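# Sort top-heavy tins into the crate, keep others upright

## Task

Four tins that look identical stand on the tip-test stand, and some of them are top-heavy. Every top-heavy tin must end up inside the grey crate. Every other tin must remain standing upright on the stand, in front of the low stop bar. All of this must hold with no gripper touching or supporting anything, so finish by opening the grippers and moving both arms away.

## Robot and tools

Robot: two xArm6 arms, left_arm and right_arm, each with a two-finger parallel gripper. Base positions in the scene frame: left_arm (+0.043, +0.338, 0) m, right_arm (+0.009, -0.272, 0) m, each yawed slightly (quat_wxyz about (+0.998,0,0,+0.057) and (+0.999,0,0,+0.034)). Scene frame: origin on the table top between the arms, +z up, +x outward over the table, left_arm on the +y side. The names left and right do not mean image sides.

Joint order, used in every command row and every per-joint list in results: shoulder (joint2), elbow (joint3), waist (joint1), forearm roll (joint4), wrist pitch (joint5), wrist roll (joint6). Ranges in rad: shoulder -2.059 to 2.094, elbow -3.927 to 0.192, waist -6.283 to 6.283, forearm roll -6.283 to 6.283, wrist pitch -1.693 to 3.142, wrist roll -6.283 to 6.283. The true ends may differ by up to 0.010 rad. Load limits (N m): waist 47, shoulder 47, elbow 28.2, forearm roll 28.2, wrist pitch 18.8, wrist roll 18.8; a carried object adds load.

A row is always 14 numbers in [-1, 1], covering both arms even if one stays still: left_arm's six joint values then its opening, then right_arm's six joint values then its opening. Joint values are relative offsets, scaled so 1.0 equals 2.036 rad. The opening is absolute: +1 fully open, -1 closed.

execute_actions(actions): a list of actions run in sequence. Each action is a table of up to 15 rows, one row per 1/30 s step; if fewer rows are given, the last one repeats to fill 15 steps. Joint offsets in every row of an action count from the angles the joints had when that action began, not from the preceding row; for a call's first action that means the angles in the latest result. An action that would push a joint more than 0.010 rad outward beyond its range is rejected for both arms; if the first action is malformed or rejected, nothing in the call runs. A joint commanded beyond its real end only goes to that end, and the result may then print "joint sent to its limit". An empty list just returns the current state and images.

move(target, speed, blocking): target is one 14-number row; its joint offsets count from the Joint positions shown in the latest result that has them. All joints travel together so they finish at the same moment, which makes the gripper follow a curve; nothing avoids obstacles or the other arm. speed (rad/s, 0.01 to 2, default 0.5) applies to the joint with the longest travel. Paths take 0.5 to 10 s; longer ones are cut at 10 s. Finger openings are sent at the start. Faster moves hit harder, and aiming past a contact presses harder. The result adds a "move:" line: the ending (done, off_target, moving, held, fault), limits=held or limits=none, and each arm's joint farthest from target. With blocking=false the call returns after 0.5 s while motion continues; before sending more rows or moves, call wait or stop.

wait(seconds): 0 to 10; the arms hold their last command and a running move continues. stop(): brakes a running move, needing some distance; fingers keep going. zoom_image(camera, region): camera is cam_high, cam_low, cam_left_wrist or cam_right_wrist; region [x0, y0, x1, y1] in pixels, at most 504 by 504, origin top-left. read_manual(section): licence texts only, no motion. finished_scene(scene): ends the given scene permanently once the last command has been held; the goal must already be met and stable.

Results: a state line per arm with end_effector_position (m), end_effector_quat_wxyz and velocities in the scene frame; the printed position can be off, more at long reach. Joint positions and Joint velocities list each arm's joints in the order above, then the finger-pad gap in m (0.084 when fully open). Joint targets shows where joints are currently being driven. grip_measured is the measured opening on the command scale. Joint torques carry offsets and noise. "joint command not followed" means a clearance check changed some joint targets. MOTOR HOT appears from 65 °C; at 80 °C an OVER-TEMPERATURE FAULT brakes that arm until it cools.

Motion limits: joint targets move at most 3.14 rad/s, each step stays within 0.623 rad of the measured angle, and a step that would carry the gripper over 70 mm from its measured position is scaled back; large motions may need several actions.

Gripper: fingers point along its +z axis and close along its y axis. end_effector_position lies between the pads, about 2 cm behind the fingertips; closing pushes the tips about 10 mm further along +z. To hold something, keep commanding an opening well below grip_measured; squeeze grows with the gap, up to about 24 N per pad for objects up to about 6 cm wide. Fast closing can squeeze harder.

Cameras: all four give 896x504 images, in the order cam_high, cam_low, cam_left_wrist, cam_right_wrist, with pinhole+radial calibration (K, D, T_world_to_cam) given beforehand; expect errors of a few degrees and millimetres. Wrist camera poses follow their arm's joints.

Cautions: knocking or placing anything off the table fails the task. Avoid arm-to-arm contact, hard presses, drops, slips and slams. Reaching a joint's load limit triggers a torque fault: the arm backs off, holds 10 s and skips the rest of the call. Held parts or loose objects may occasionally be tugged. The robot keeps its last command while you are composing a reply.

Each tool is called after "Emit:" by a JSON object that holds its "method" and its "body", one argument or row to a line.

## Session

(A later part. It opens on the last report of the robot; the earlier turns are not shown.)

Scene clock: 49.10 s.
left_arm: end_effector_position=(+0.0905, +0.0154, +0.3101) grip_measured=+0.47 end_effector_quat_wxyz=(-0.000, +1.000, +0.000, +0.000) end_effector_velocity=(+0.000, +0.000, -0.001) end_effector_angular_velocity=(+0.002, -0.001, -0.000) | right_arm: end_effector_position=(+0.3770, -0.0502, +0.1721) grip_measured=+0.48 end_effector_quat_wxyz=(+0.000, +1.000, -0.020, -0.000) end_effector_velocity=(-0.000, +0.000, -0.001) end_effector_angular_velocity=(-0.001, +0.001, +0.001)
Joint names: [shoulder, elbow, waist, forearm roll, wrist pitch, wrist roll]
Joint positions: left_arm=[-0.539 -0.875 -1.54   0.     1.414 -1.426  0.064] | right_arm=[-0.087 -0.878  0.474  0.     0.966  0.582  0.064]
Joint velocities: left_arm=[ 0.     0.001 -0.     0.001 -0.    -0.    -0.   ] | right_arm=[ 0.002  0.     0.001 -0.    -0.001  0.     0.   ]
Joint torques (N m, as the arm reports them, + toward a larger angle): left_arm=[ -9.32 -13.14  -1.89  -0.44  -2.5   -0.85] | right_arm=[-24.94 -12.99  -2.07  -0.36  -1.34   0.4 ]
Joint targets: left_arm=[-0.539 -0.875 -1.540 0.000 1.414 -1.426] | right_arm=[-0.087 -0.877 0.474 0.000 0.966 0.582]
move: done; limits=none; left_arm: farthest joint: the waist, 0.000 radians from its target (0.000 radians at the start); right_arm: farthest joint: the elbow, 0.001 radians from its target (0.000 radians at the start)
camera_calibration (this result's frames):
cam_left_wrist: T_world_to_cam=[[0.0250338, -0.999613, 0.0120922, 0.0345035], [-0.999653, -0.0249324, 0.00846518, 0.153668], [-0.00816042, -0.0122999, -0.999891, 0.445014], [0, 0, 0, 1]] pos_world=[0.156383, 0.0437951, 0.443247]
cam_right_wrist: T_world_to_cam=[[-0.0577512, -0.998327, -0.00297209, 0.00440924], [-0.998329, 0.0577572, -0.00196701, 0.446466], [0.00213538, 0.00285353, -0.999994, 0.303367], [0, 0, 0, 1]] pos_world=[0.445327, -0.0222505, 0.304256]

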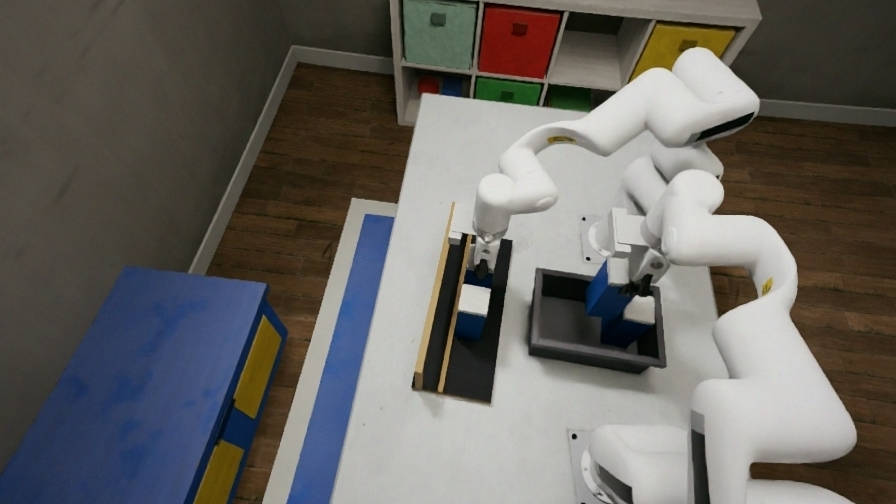

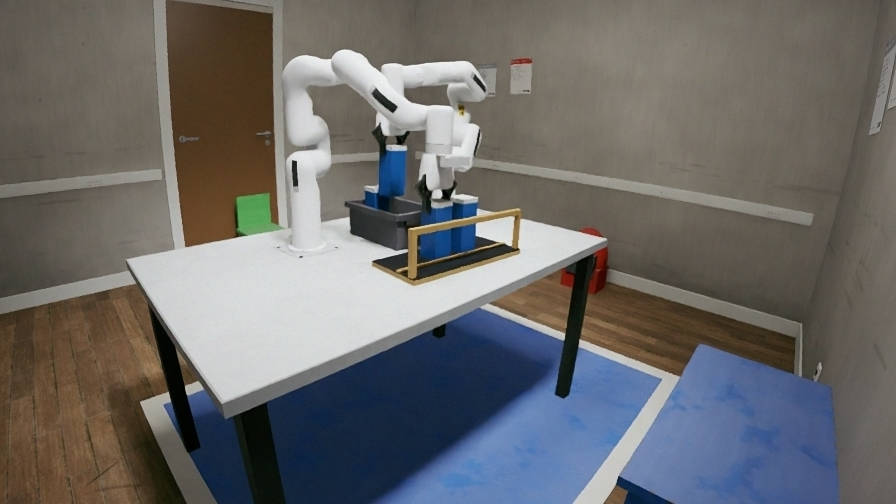

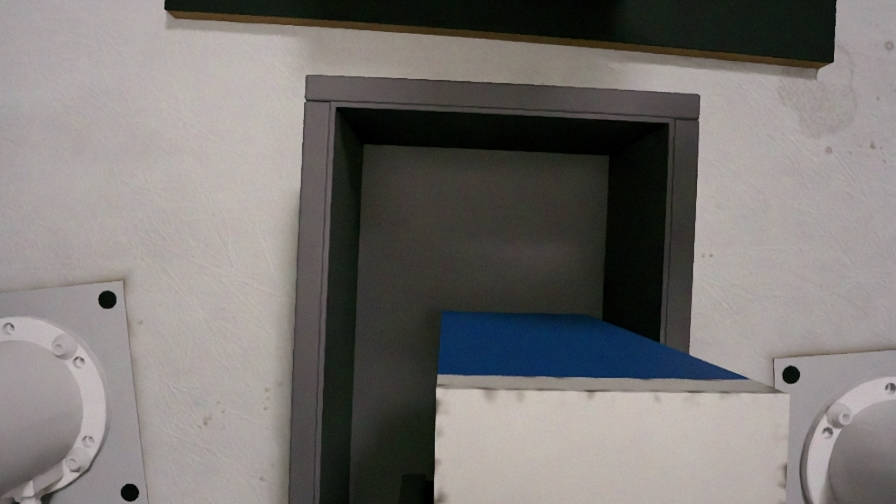

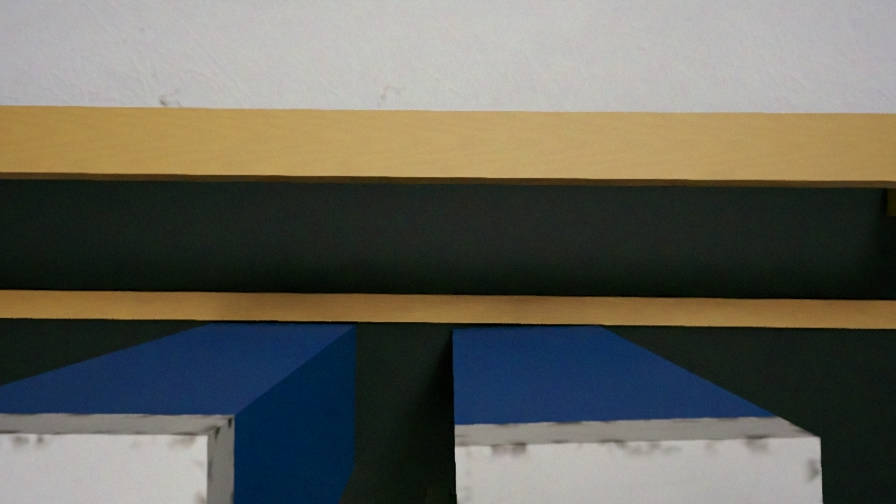

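Emit:
{"method": "move", "body": {
  "target": [0.0472,0.1795,0,0,-0.2268,0,-0.5,-0.2332,0.0096,0,0,0.2231,0,-0.5],
  "speed": 0.4
}}

Emit:
{"method": "move", "body": {
  "target": [0,0,0,0,0,0,1,0,0,0,0,0,0,-0.5]
}}

Emit:
{"method": "move", "body": {
  "target": [-0.04,-0.11,0,0,0.15,0,1,0,0,0,0,0,0,-0.5],
  "speed": 0.6
}}

Scene clock: 52.13 s.
left_arm: end_effector_position=(+0.0905, +0.0152, +0.1603) grip_measured=+0.47 end_effector_quat_wxyz=(+0.000, +1.000, +0.000, +0.000) end_effector_velocity=(-0.000, +0.001, -0.001) end_effector_angular_velocity=(+0.002, +0.001, +0.000) | right_arm: end_effector_position=(+0.2829, -0.1070, +0.3097) grip_measured=+0.48 end_effector_quat_wxyz=(-0.000, +1.000, -0.020, -0.000) end_effector_velocity=(-0.001, -0.000, +0.001) end_effector_angular_velocity=(+0.000, -0.001, -0.001)
Joint names: [shoulder, elbow, waist, forearm roll, wrist pitch, wrist roll]
Joint positions: left_arm=[-0.443 -0.51  -1.54   0.     0.952 -1.426  0.064] | right_arm=[-0.561 -0.858  0.474  0.     1.42   0.582  0.064]
Joint velocities: left_arm=[ 0.001  0.003  0.    -0.001 -0.002  0.    -0.   ] | right_arm=[-0.003 -0.001 -0.    -0.     0.004  0.     0.   ]
Joint torques (N m, as the arm reports them, + toward a larger angle): left_arm=[-10.08 -12.55  -1.78  -0.48  -2.48  -0.8 ] | right_arm=[-15.08 -15.15  -2.17  -0.57  -1.52   0.45]
Joint targets: left_arm=[-0.443 -0.509 -1.540 0.000 0.952 -1.426] | right_arm=[-0.562 -0.858 0.474 0.000 1.420 0.582]
move: done; limits=none; left_arm: farthest joint: the waist, 0.000 radians from its target (0.000 radians at the start); right_arm: farthest joint: the elbow, 0.001 radians from its target (0.019 radians at the start)
camera_calibration (this result's frames):
cam_left_wrist: T_world_to_cam=[[0.024975, -0.999607, 0.0127092, 0.035943], [-0.999655, -0.0248692, 0.00841568, 0.154967], [-0.0080963, -0.012915, -0.999884, 0.295168], [0, 0, 0, 1]] pos_world=[0.156406, 0.0435949, 0.293373]
cam_right_wrist: T_world_to_cam=[[-0.0575926, -0.998335, -0.00335612, -0.0572126], [-0.998337, 0.0576008, -0.00241184, 0.356172], [0.00260114, 0.00321164, -0.999991, 0.441221], [0, 0, 0, 1]] pos_world=[0.351137, -0.0790502, 0.441885]

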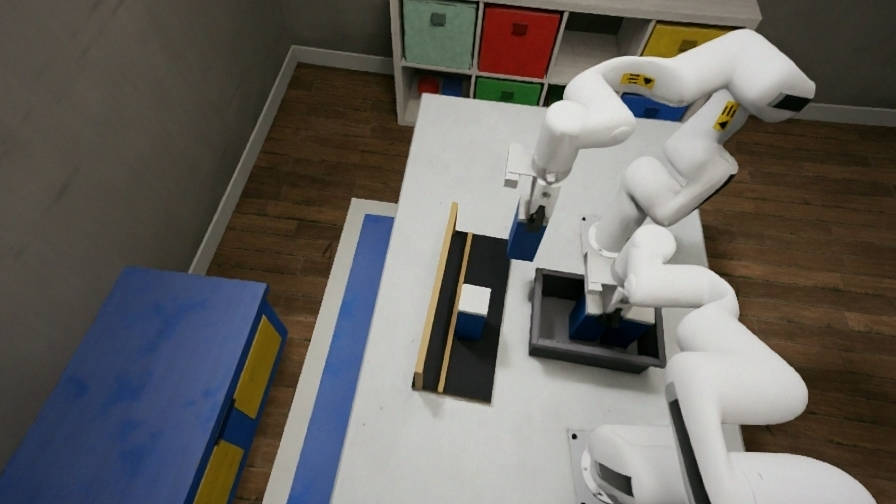

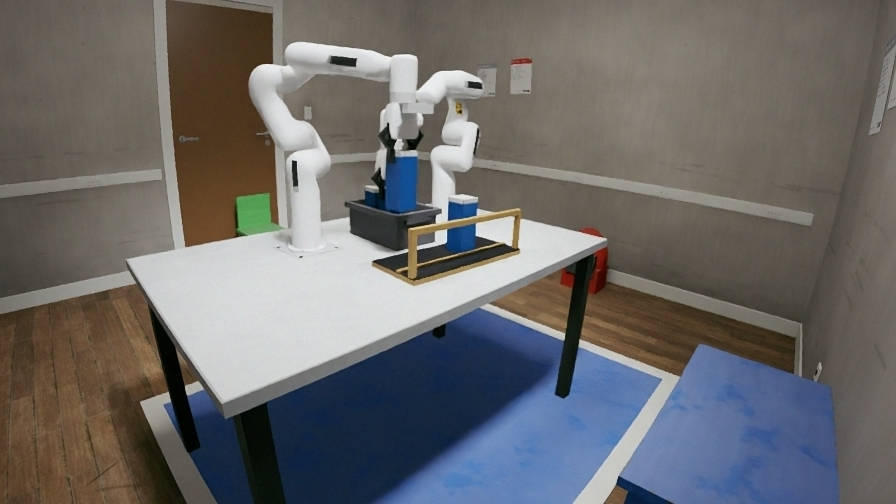

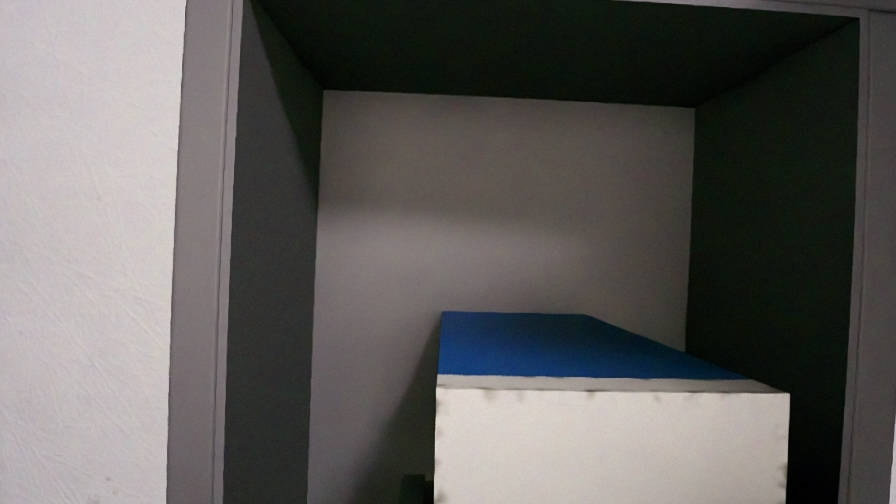

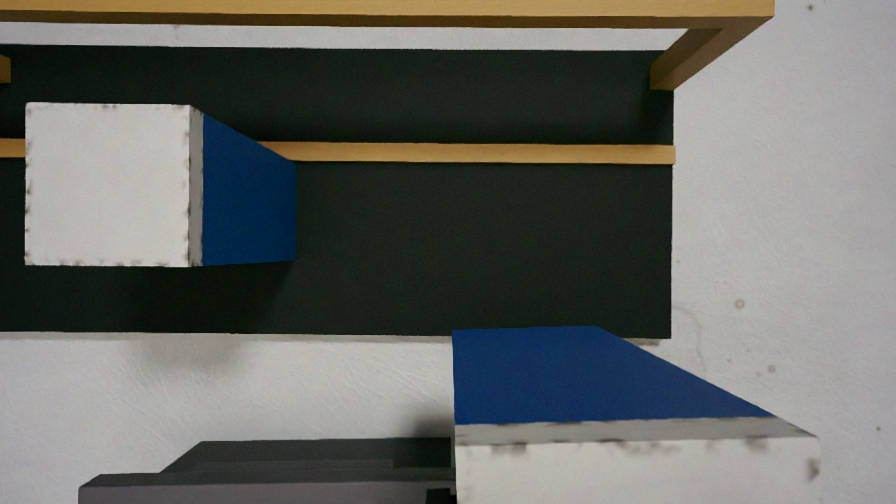

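Scene clock: 52.63 s.
left_arm: end_effector_position=(+0.0906, +0.0151, +0.1603) grip_measured=+1.00 end_effector_quat_wxyz=(+0.000, +1.000, +0.000, +0.000) end_effector_velocity=(-0.000, +0.001, -0.001) end_effector_angular_velocity=(+0.002, +0.001, +0.001) | right_arm: end_effector_position=(+0.2829, -0.1070, +0.3097) grip_measured=+0.48 end_effector_quat_wxyz=(-0.000, +1.000, -0.020, -0.000) end_effector_velocity=(+0.000, -0.000, -0.000) end_effector_angular_velocity=(-0.001, +0.000, +0.001)
Joint names: [shoulder, elbow, waist, forearm roll, wrist pitch, wrist roll]
Joint positions: left_arm=[-0.443 -0.51  -1.54   0.     0.952 -1.426  0.084] | right_arm=[-0.561 -0.858  0.474  0.     1.42   0.582  0.064]
Joint velocities: left_arm=[ 0.     0.001  0.    -0.001  0.001  0.     0.   ] | right_arm=[ 0.001 -0.001  0.    -0.001  0.    -0.001  0.   ]
Joint torques (N m, as the arm reports them, + toward a larger angle): left_arm=[ -9.66 -11.59  -1.9   -0.51  -2.    -0.81] | right_arm=[-15.09 -15.19  -2.06  -0.69  -1.52   0.47]
Joint targets: left_arm=[-0.443 -0.510 -1.540 0.000 0.952 -1.426] | right_arm=[-0.561 -0.858 0.474 0.000 1.420 0.582]
move: done; limits=none; left_arm: farthest joint: the waist, 0.000 radians from its target (0.000 radians at the start); right_arm: farthest joint: the waist, 0.000 radians from its target (0.000 radians at the start)
camera_calibration (this result's frames):
cam_left_wrist: T_world_to_cam=[[0.0249734, -0.999604, 0.0129389, 0.035844], [-0.999656, -0.0248661, 0.00838613, 0.154979], [-0.00806107, -0.0131439, -0.999881, 0.295244], [0, 0, 0, 1]] pos_world=[0.15641, 0.0435641, 0.293445]
cam_right_wrist: T_world_to_cam=[[-0.0575929, -0.998335, -0.00334814, -0.0572148], [-0.998337, 0.0576011, -0.00239988, 0.356169], [0.00258874, 0.00320435, -0.999992, 0.441219], [0, 0, 0, 1]] pos_world=[0.351139, -0.079049, 0.441879]

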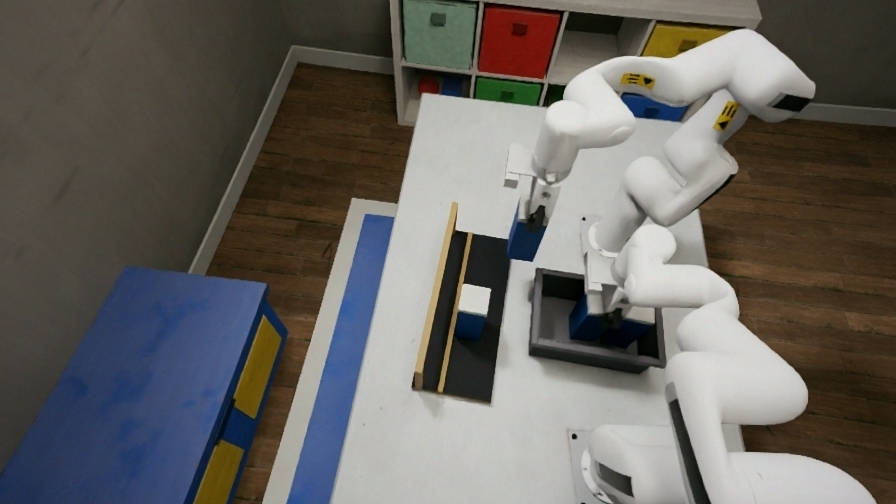

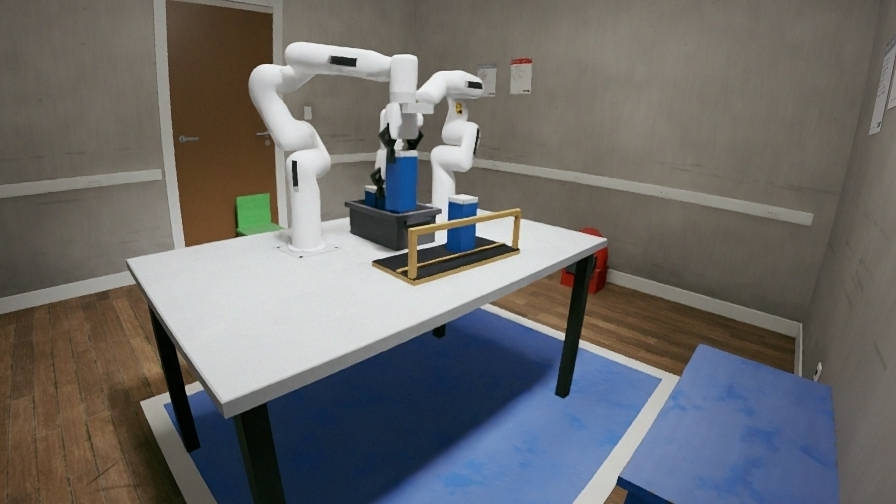

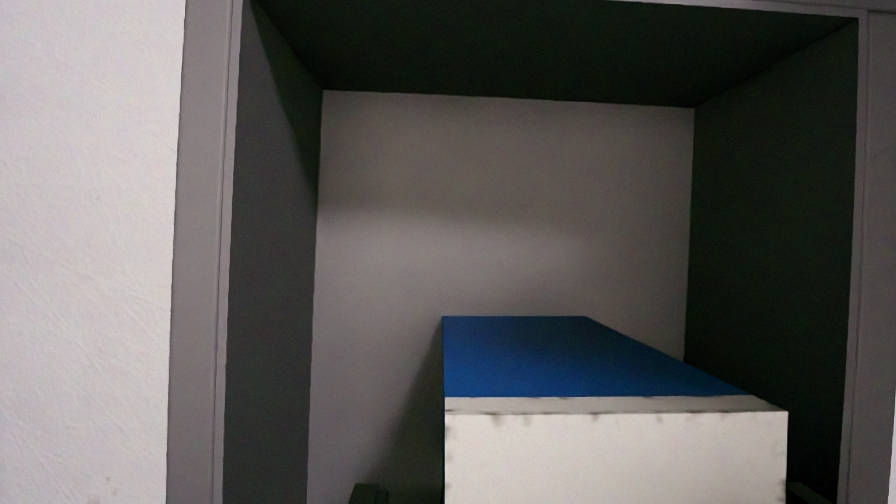

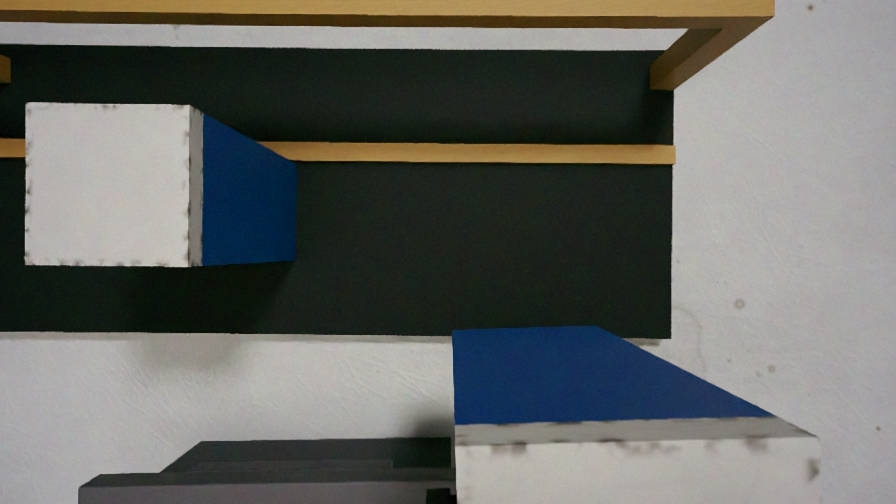

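Scene clock: 53.80 s.
left_arm: end_effector_position=(+0.0910, +0.0121, +0.2569) grip_measured=+1.00 end_effector_quat_wxyz=(+0.000, +1.000, +0.000, +0.000) end_effector_velocity=(+0.000, -0.000, +0.002) end_effector_angular_velocity=(-0.003, -0.001, +0.001) | right_arm: end_effector_position=(+0.2829, -0.1070, +0.3097) grip_measured=+0.48 end_effector_quat_wxyz=(-0.000, +1.000, -0.020, -0.000) end_effector_velocity=(+0.000, -0.000, -0.000) end_effector_angular_velocity=(-0.001, +0.000, -0.002)
Joint names: [shoulder, elbow, waist, forearm roll, wrist pitch, wrist roll]
Joint positions: left_arm=[-0.524 -0.733 -1.54   0.     1.257 -1.426  0.084] | right_arm=[-0.561 -0.858  0.474  0.     1.42   0.582  0.064]
Joint velocities: left_arm=[-0.002 -0.003  0.001  0.     0.002 -0.    -0.   ] | right_arm=[ 0.     0.    -0.001 -0.     0.     0.001 -0.   ]
Joint torques (N m, as the arm reports them, + toward a larger angle): left_arm=[ -8.85 -12.3   -2.2   -0.48  -2.02  -0.85] | right_arm=[-14.96 -15.24  -2.05  -0.64  -1.52   0.44]
Joint targets: left_arm=[-0.525 -0.734 -1.540 0.000 1.258 -1.426] | right_arm=[-0.561 -0.858 0.474 0.000 1.420 0.582]
move: done; limits=none; left_arm: farthest joint: the waist, 0.000 radians from its target (0.000 radians at the start); right_arm: farthest joint: the waist, 0.000 radians from its target (0.000 radians at the start)
camera_calibration (this result's frames):
cam_left_wrist: T_world_to_cam=[[0.0250105, -0.999609, 0.0124635, 0.0316857], [-0.999654, -0.0249066, 0.00842295, 0.154535], [-0.00810923, -0.0126699, -0.999887, 0.391722], [0, 0, 0, 1]] pos_world=[0.156866, 0.0404854, 0.389981]
cam_right_wrist: T_world_to_cam=[[-0.0575929, -0.998335, -0.00334812, -0.0572148], [-0.998337, 0.0576011, -0.00239969, 0.356169], [0.00258855, 0.00320435, -0.999992, 0.441219], [0, 0, 0, 1]] pos_world=[0.351139, -0.079049, 0.441879]

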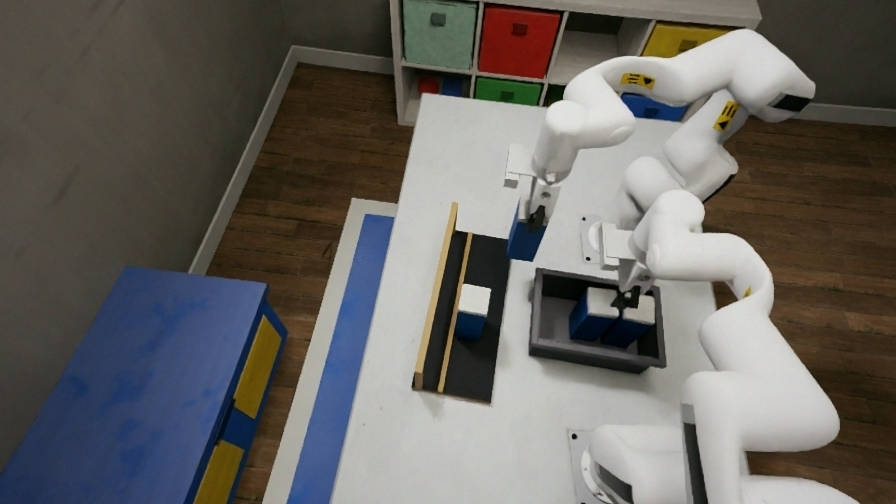

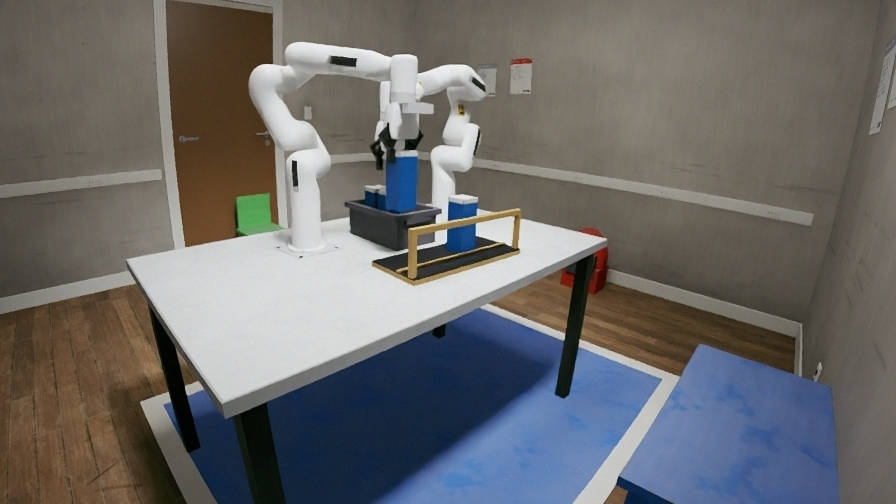

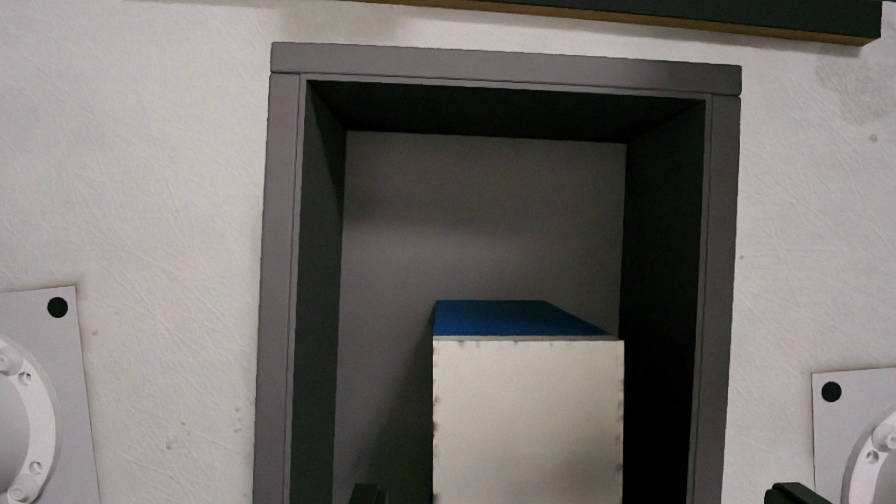

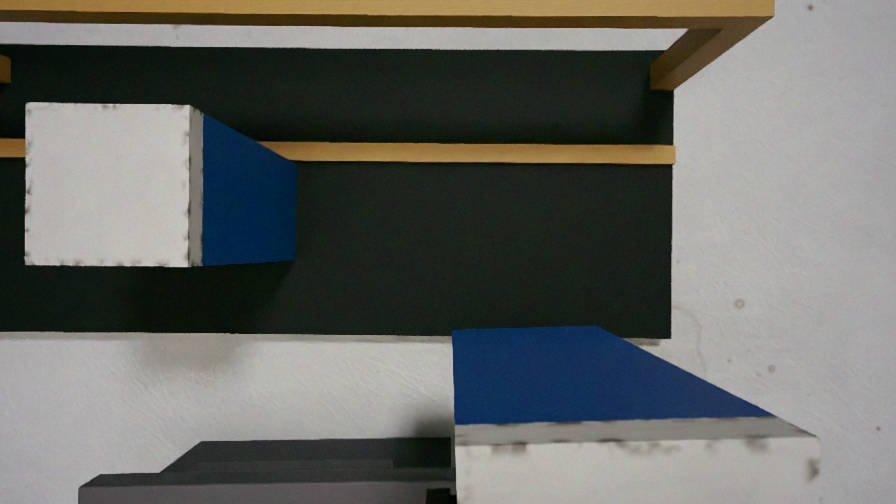

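Emit:
{"method": "move", "body": {
  "target": [0,0,-0.5,0,0,0,1,0.0173,-0.0128,0.2516,0,-0.005,0.232,-0.5],
  "speed": 1.0
}}

Scene clock: 56.50 s.
left_arm: end_effector_position=(-0.2092, +0.1261, +0.2569) grip_measured=+1.00 end_effector_quat_wxyz=(+0.000, +0.873, -0.487, +0.000) end_effector_velocity=(-0.000, +0.001, -0.001) end_effector_angular_velocity=(+0.001, -0.002, -0.003) | right_arm: end_effector_position=(+0.1717, +0.0147, +0.3102) grip_measured=+0.48 end_effector_quat_wxyz=(-0.000, +1.000, +0.000, +0.000) end_effector_velocity=(-0.001, -0.000, -0.001) end_effector_angular_velocity=(-0.002, +0.002, +0.001)
Joint names: [shoulder, elbow, waist, forearm roll, wrist pitch, wrist roll]
Joint positions: left_arm=[-0.524 -0.733 -2.557  0.     1.257 -1.426  0.084] | right_arm=[-0.526 -0.884  0.986  0.     1.409  1.054  0.064]
Joint velocities: left_arm=[ 0.     0.002 -0.004  0.    -0.    -0.     0.   ] | right_arm=[ 0.001  0.     0.002  0.     0.001  0.001 -0.   ]
Joint torques (N m, as the arm reports them, + toward a larger angle): left_arm=[ -8.66 -12.23  -1.88  -0.43  -2.01  -0.86] | right_arm=[-16.07 -15.11  -2.17  -0.66  -1.52   0.49]
Joint targets: left_arm=[-0.524 -0.733 -2.557 0.000 1.257 -1.426] | right_arm=[-0.526 -0.884 0.986 0.000 1.409 1.054]
move: done; limits=none; left_arm: farthest joint: the waist, 0.001 radians from its target (1.018 radians at the start); right_arm: farthest joint: the waist, 0.000 radians from its target (0.512 radians at the start)
camera_calibration (this result's frames):
cam_left_wrist: T_world_to_cam=[[-0.837222, -0.546721, 0.0124646, -0.0842901], [-0.546657, 0.837315, 0.0084, -0.156706], [-0.0150292, 0.00021883, -0.999887, 0.387661], [0, 0, 0, 1]] pos_world=[-0.150408, 0.085044, 0.389985]
cam_right_wrist: T_world_to_cam=[[-0.0179005, -0.999832, -0.00401864, 0.0512985], [-0.999835, 0.0179121, -0.00288778, 0.239133], [0.00295928, 0.00396629, -0.999988, 0.441482], [0, 0, 0, 1]] pos_world=[0.238705, 0.0452555, 0.442374]

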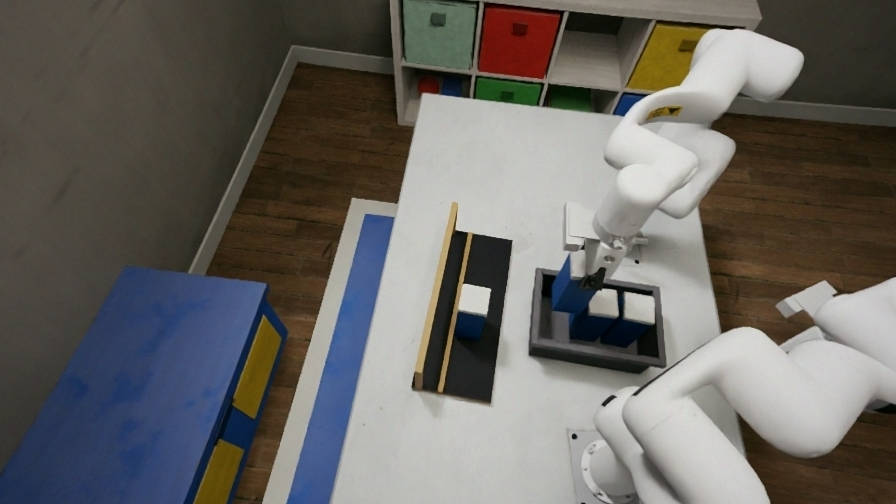

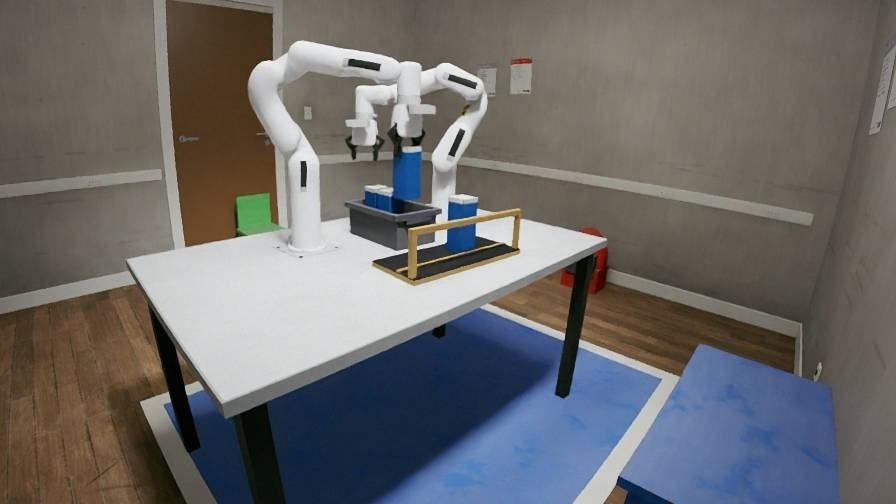

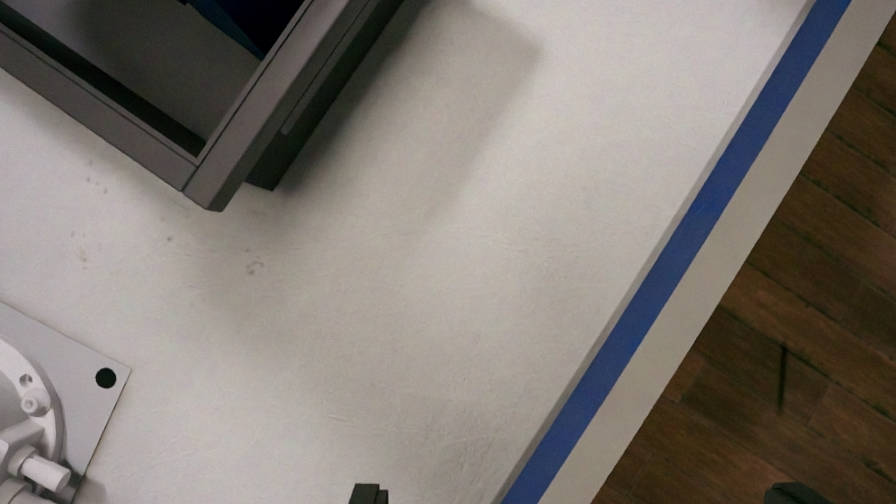

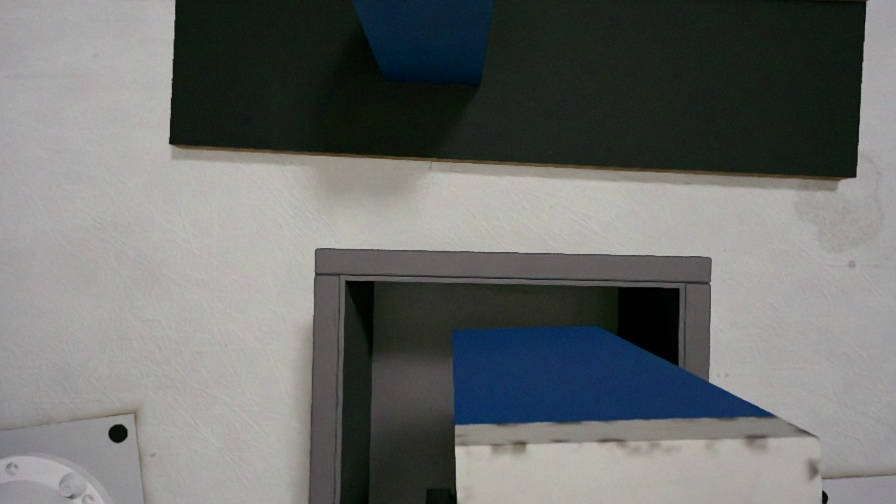

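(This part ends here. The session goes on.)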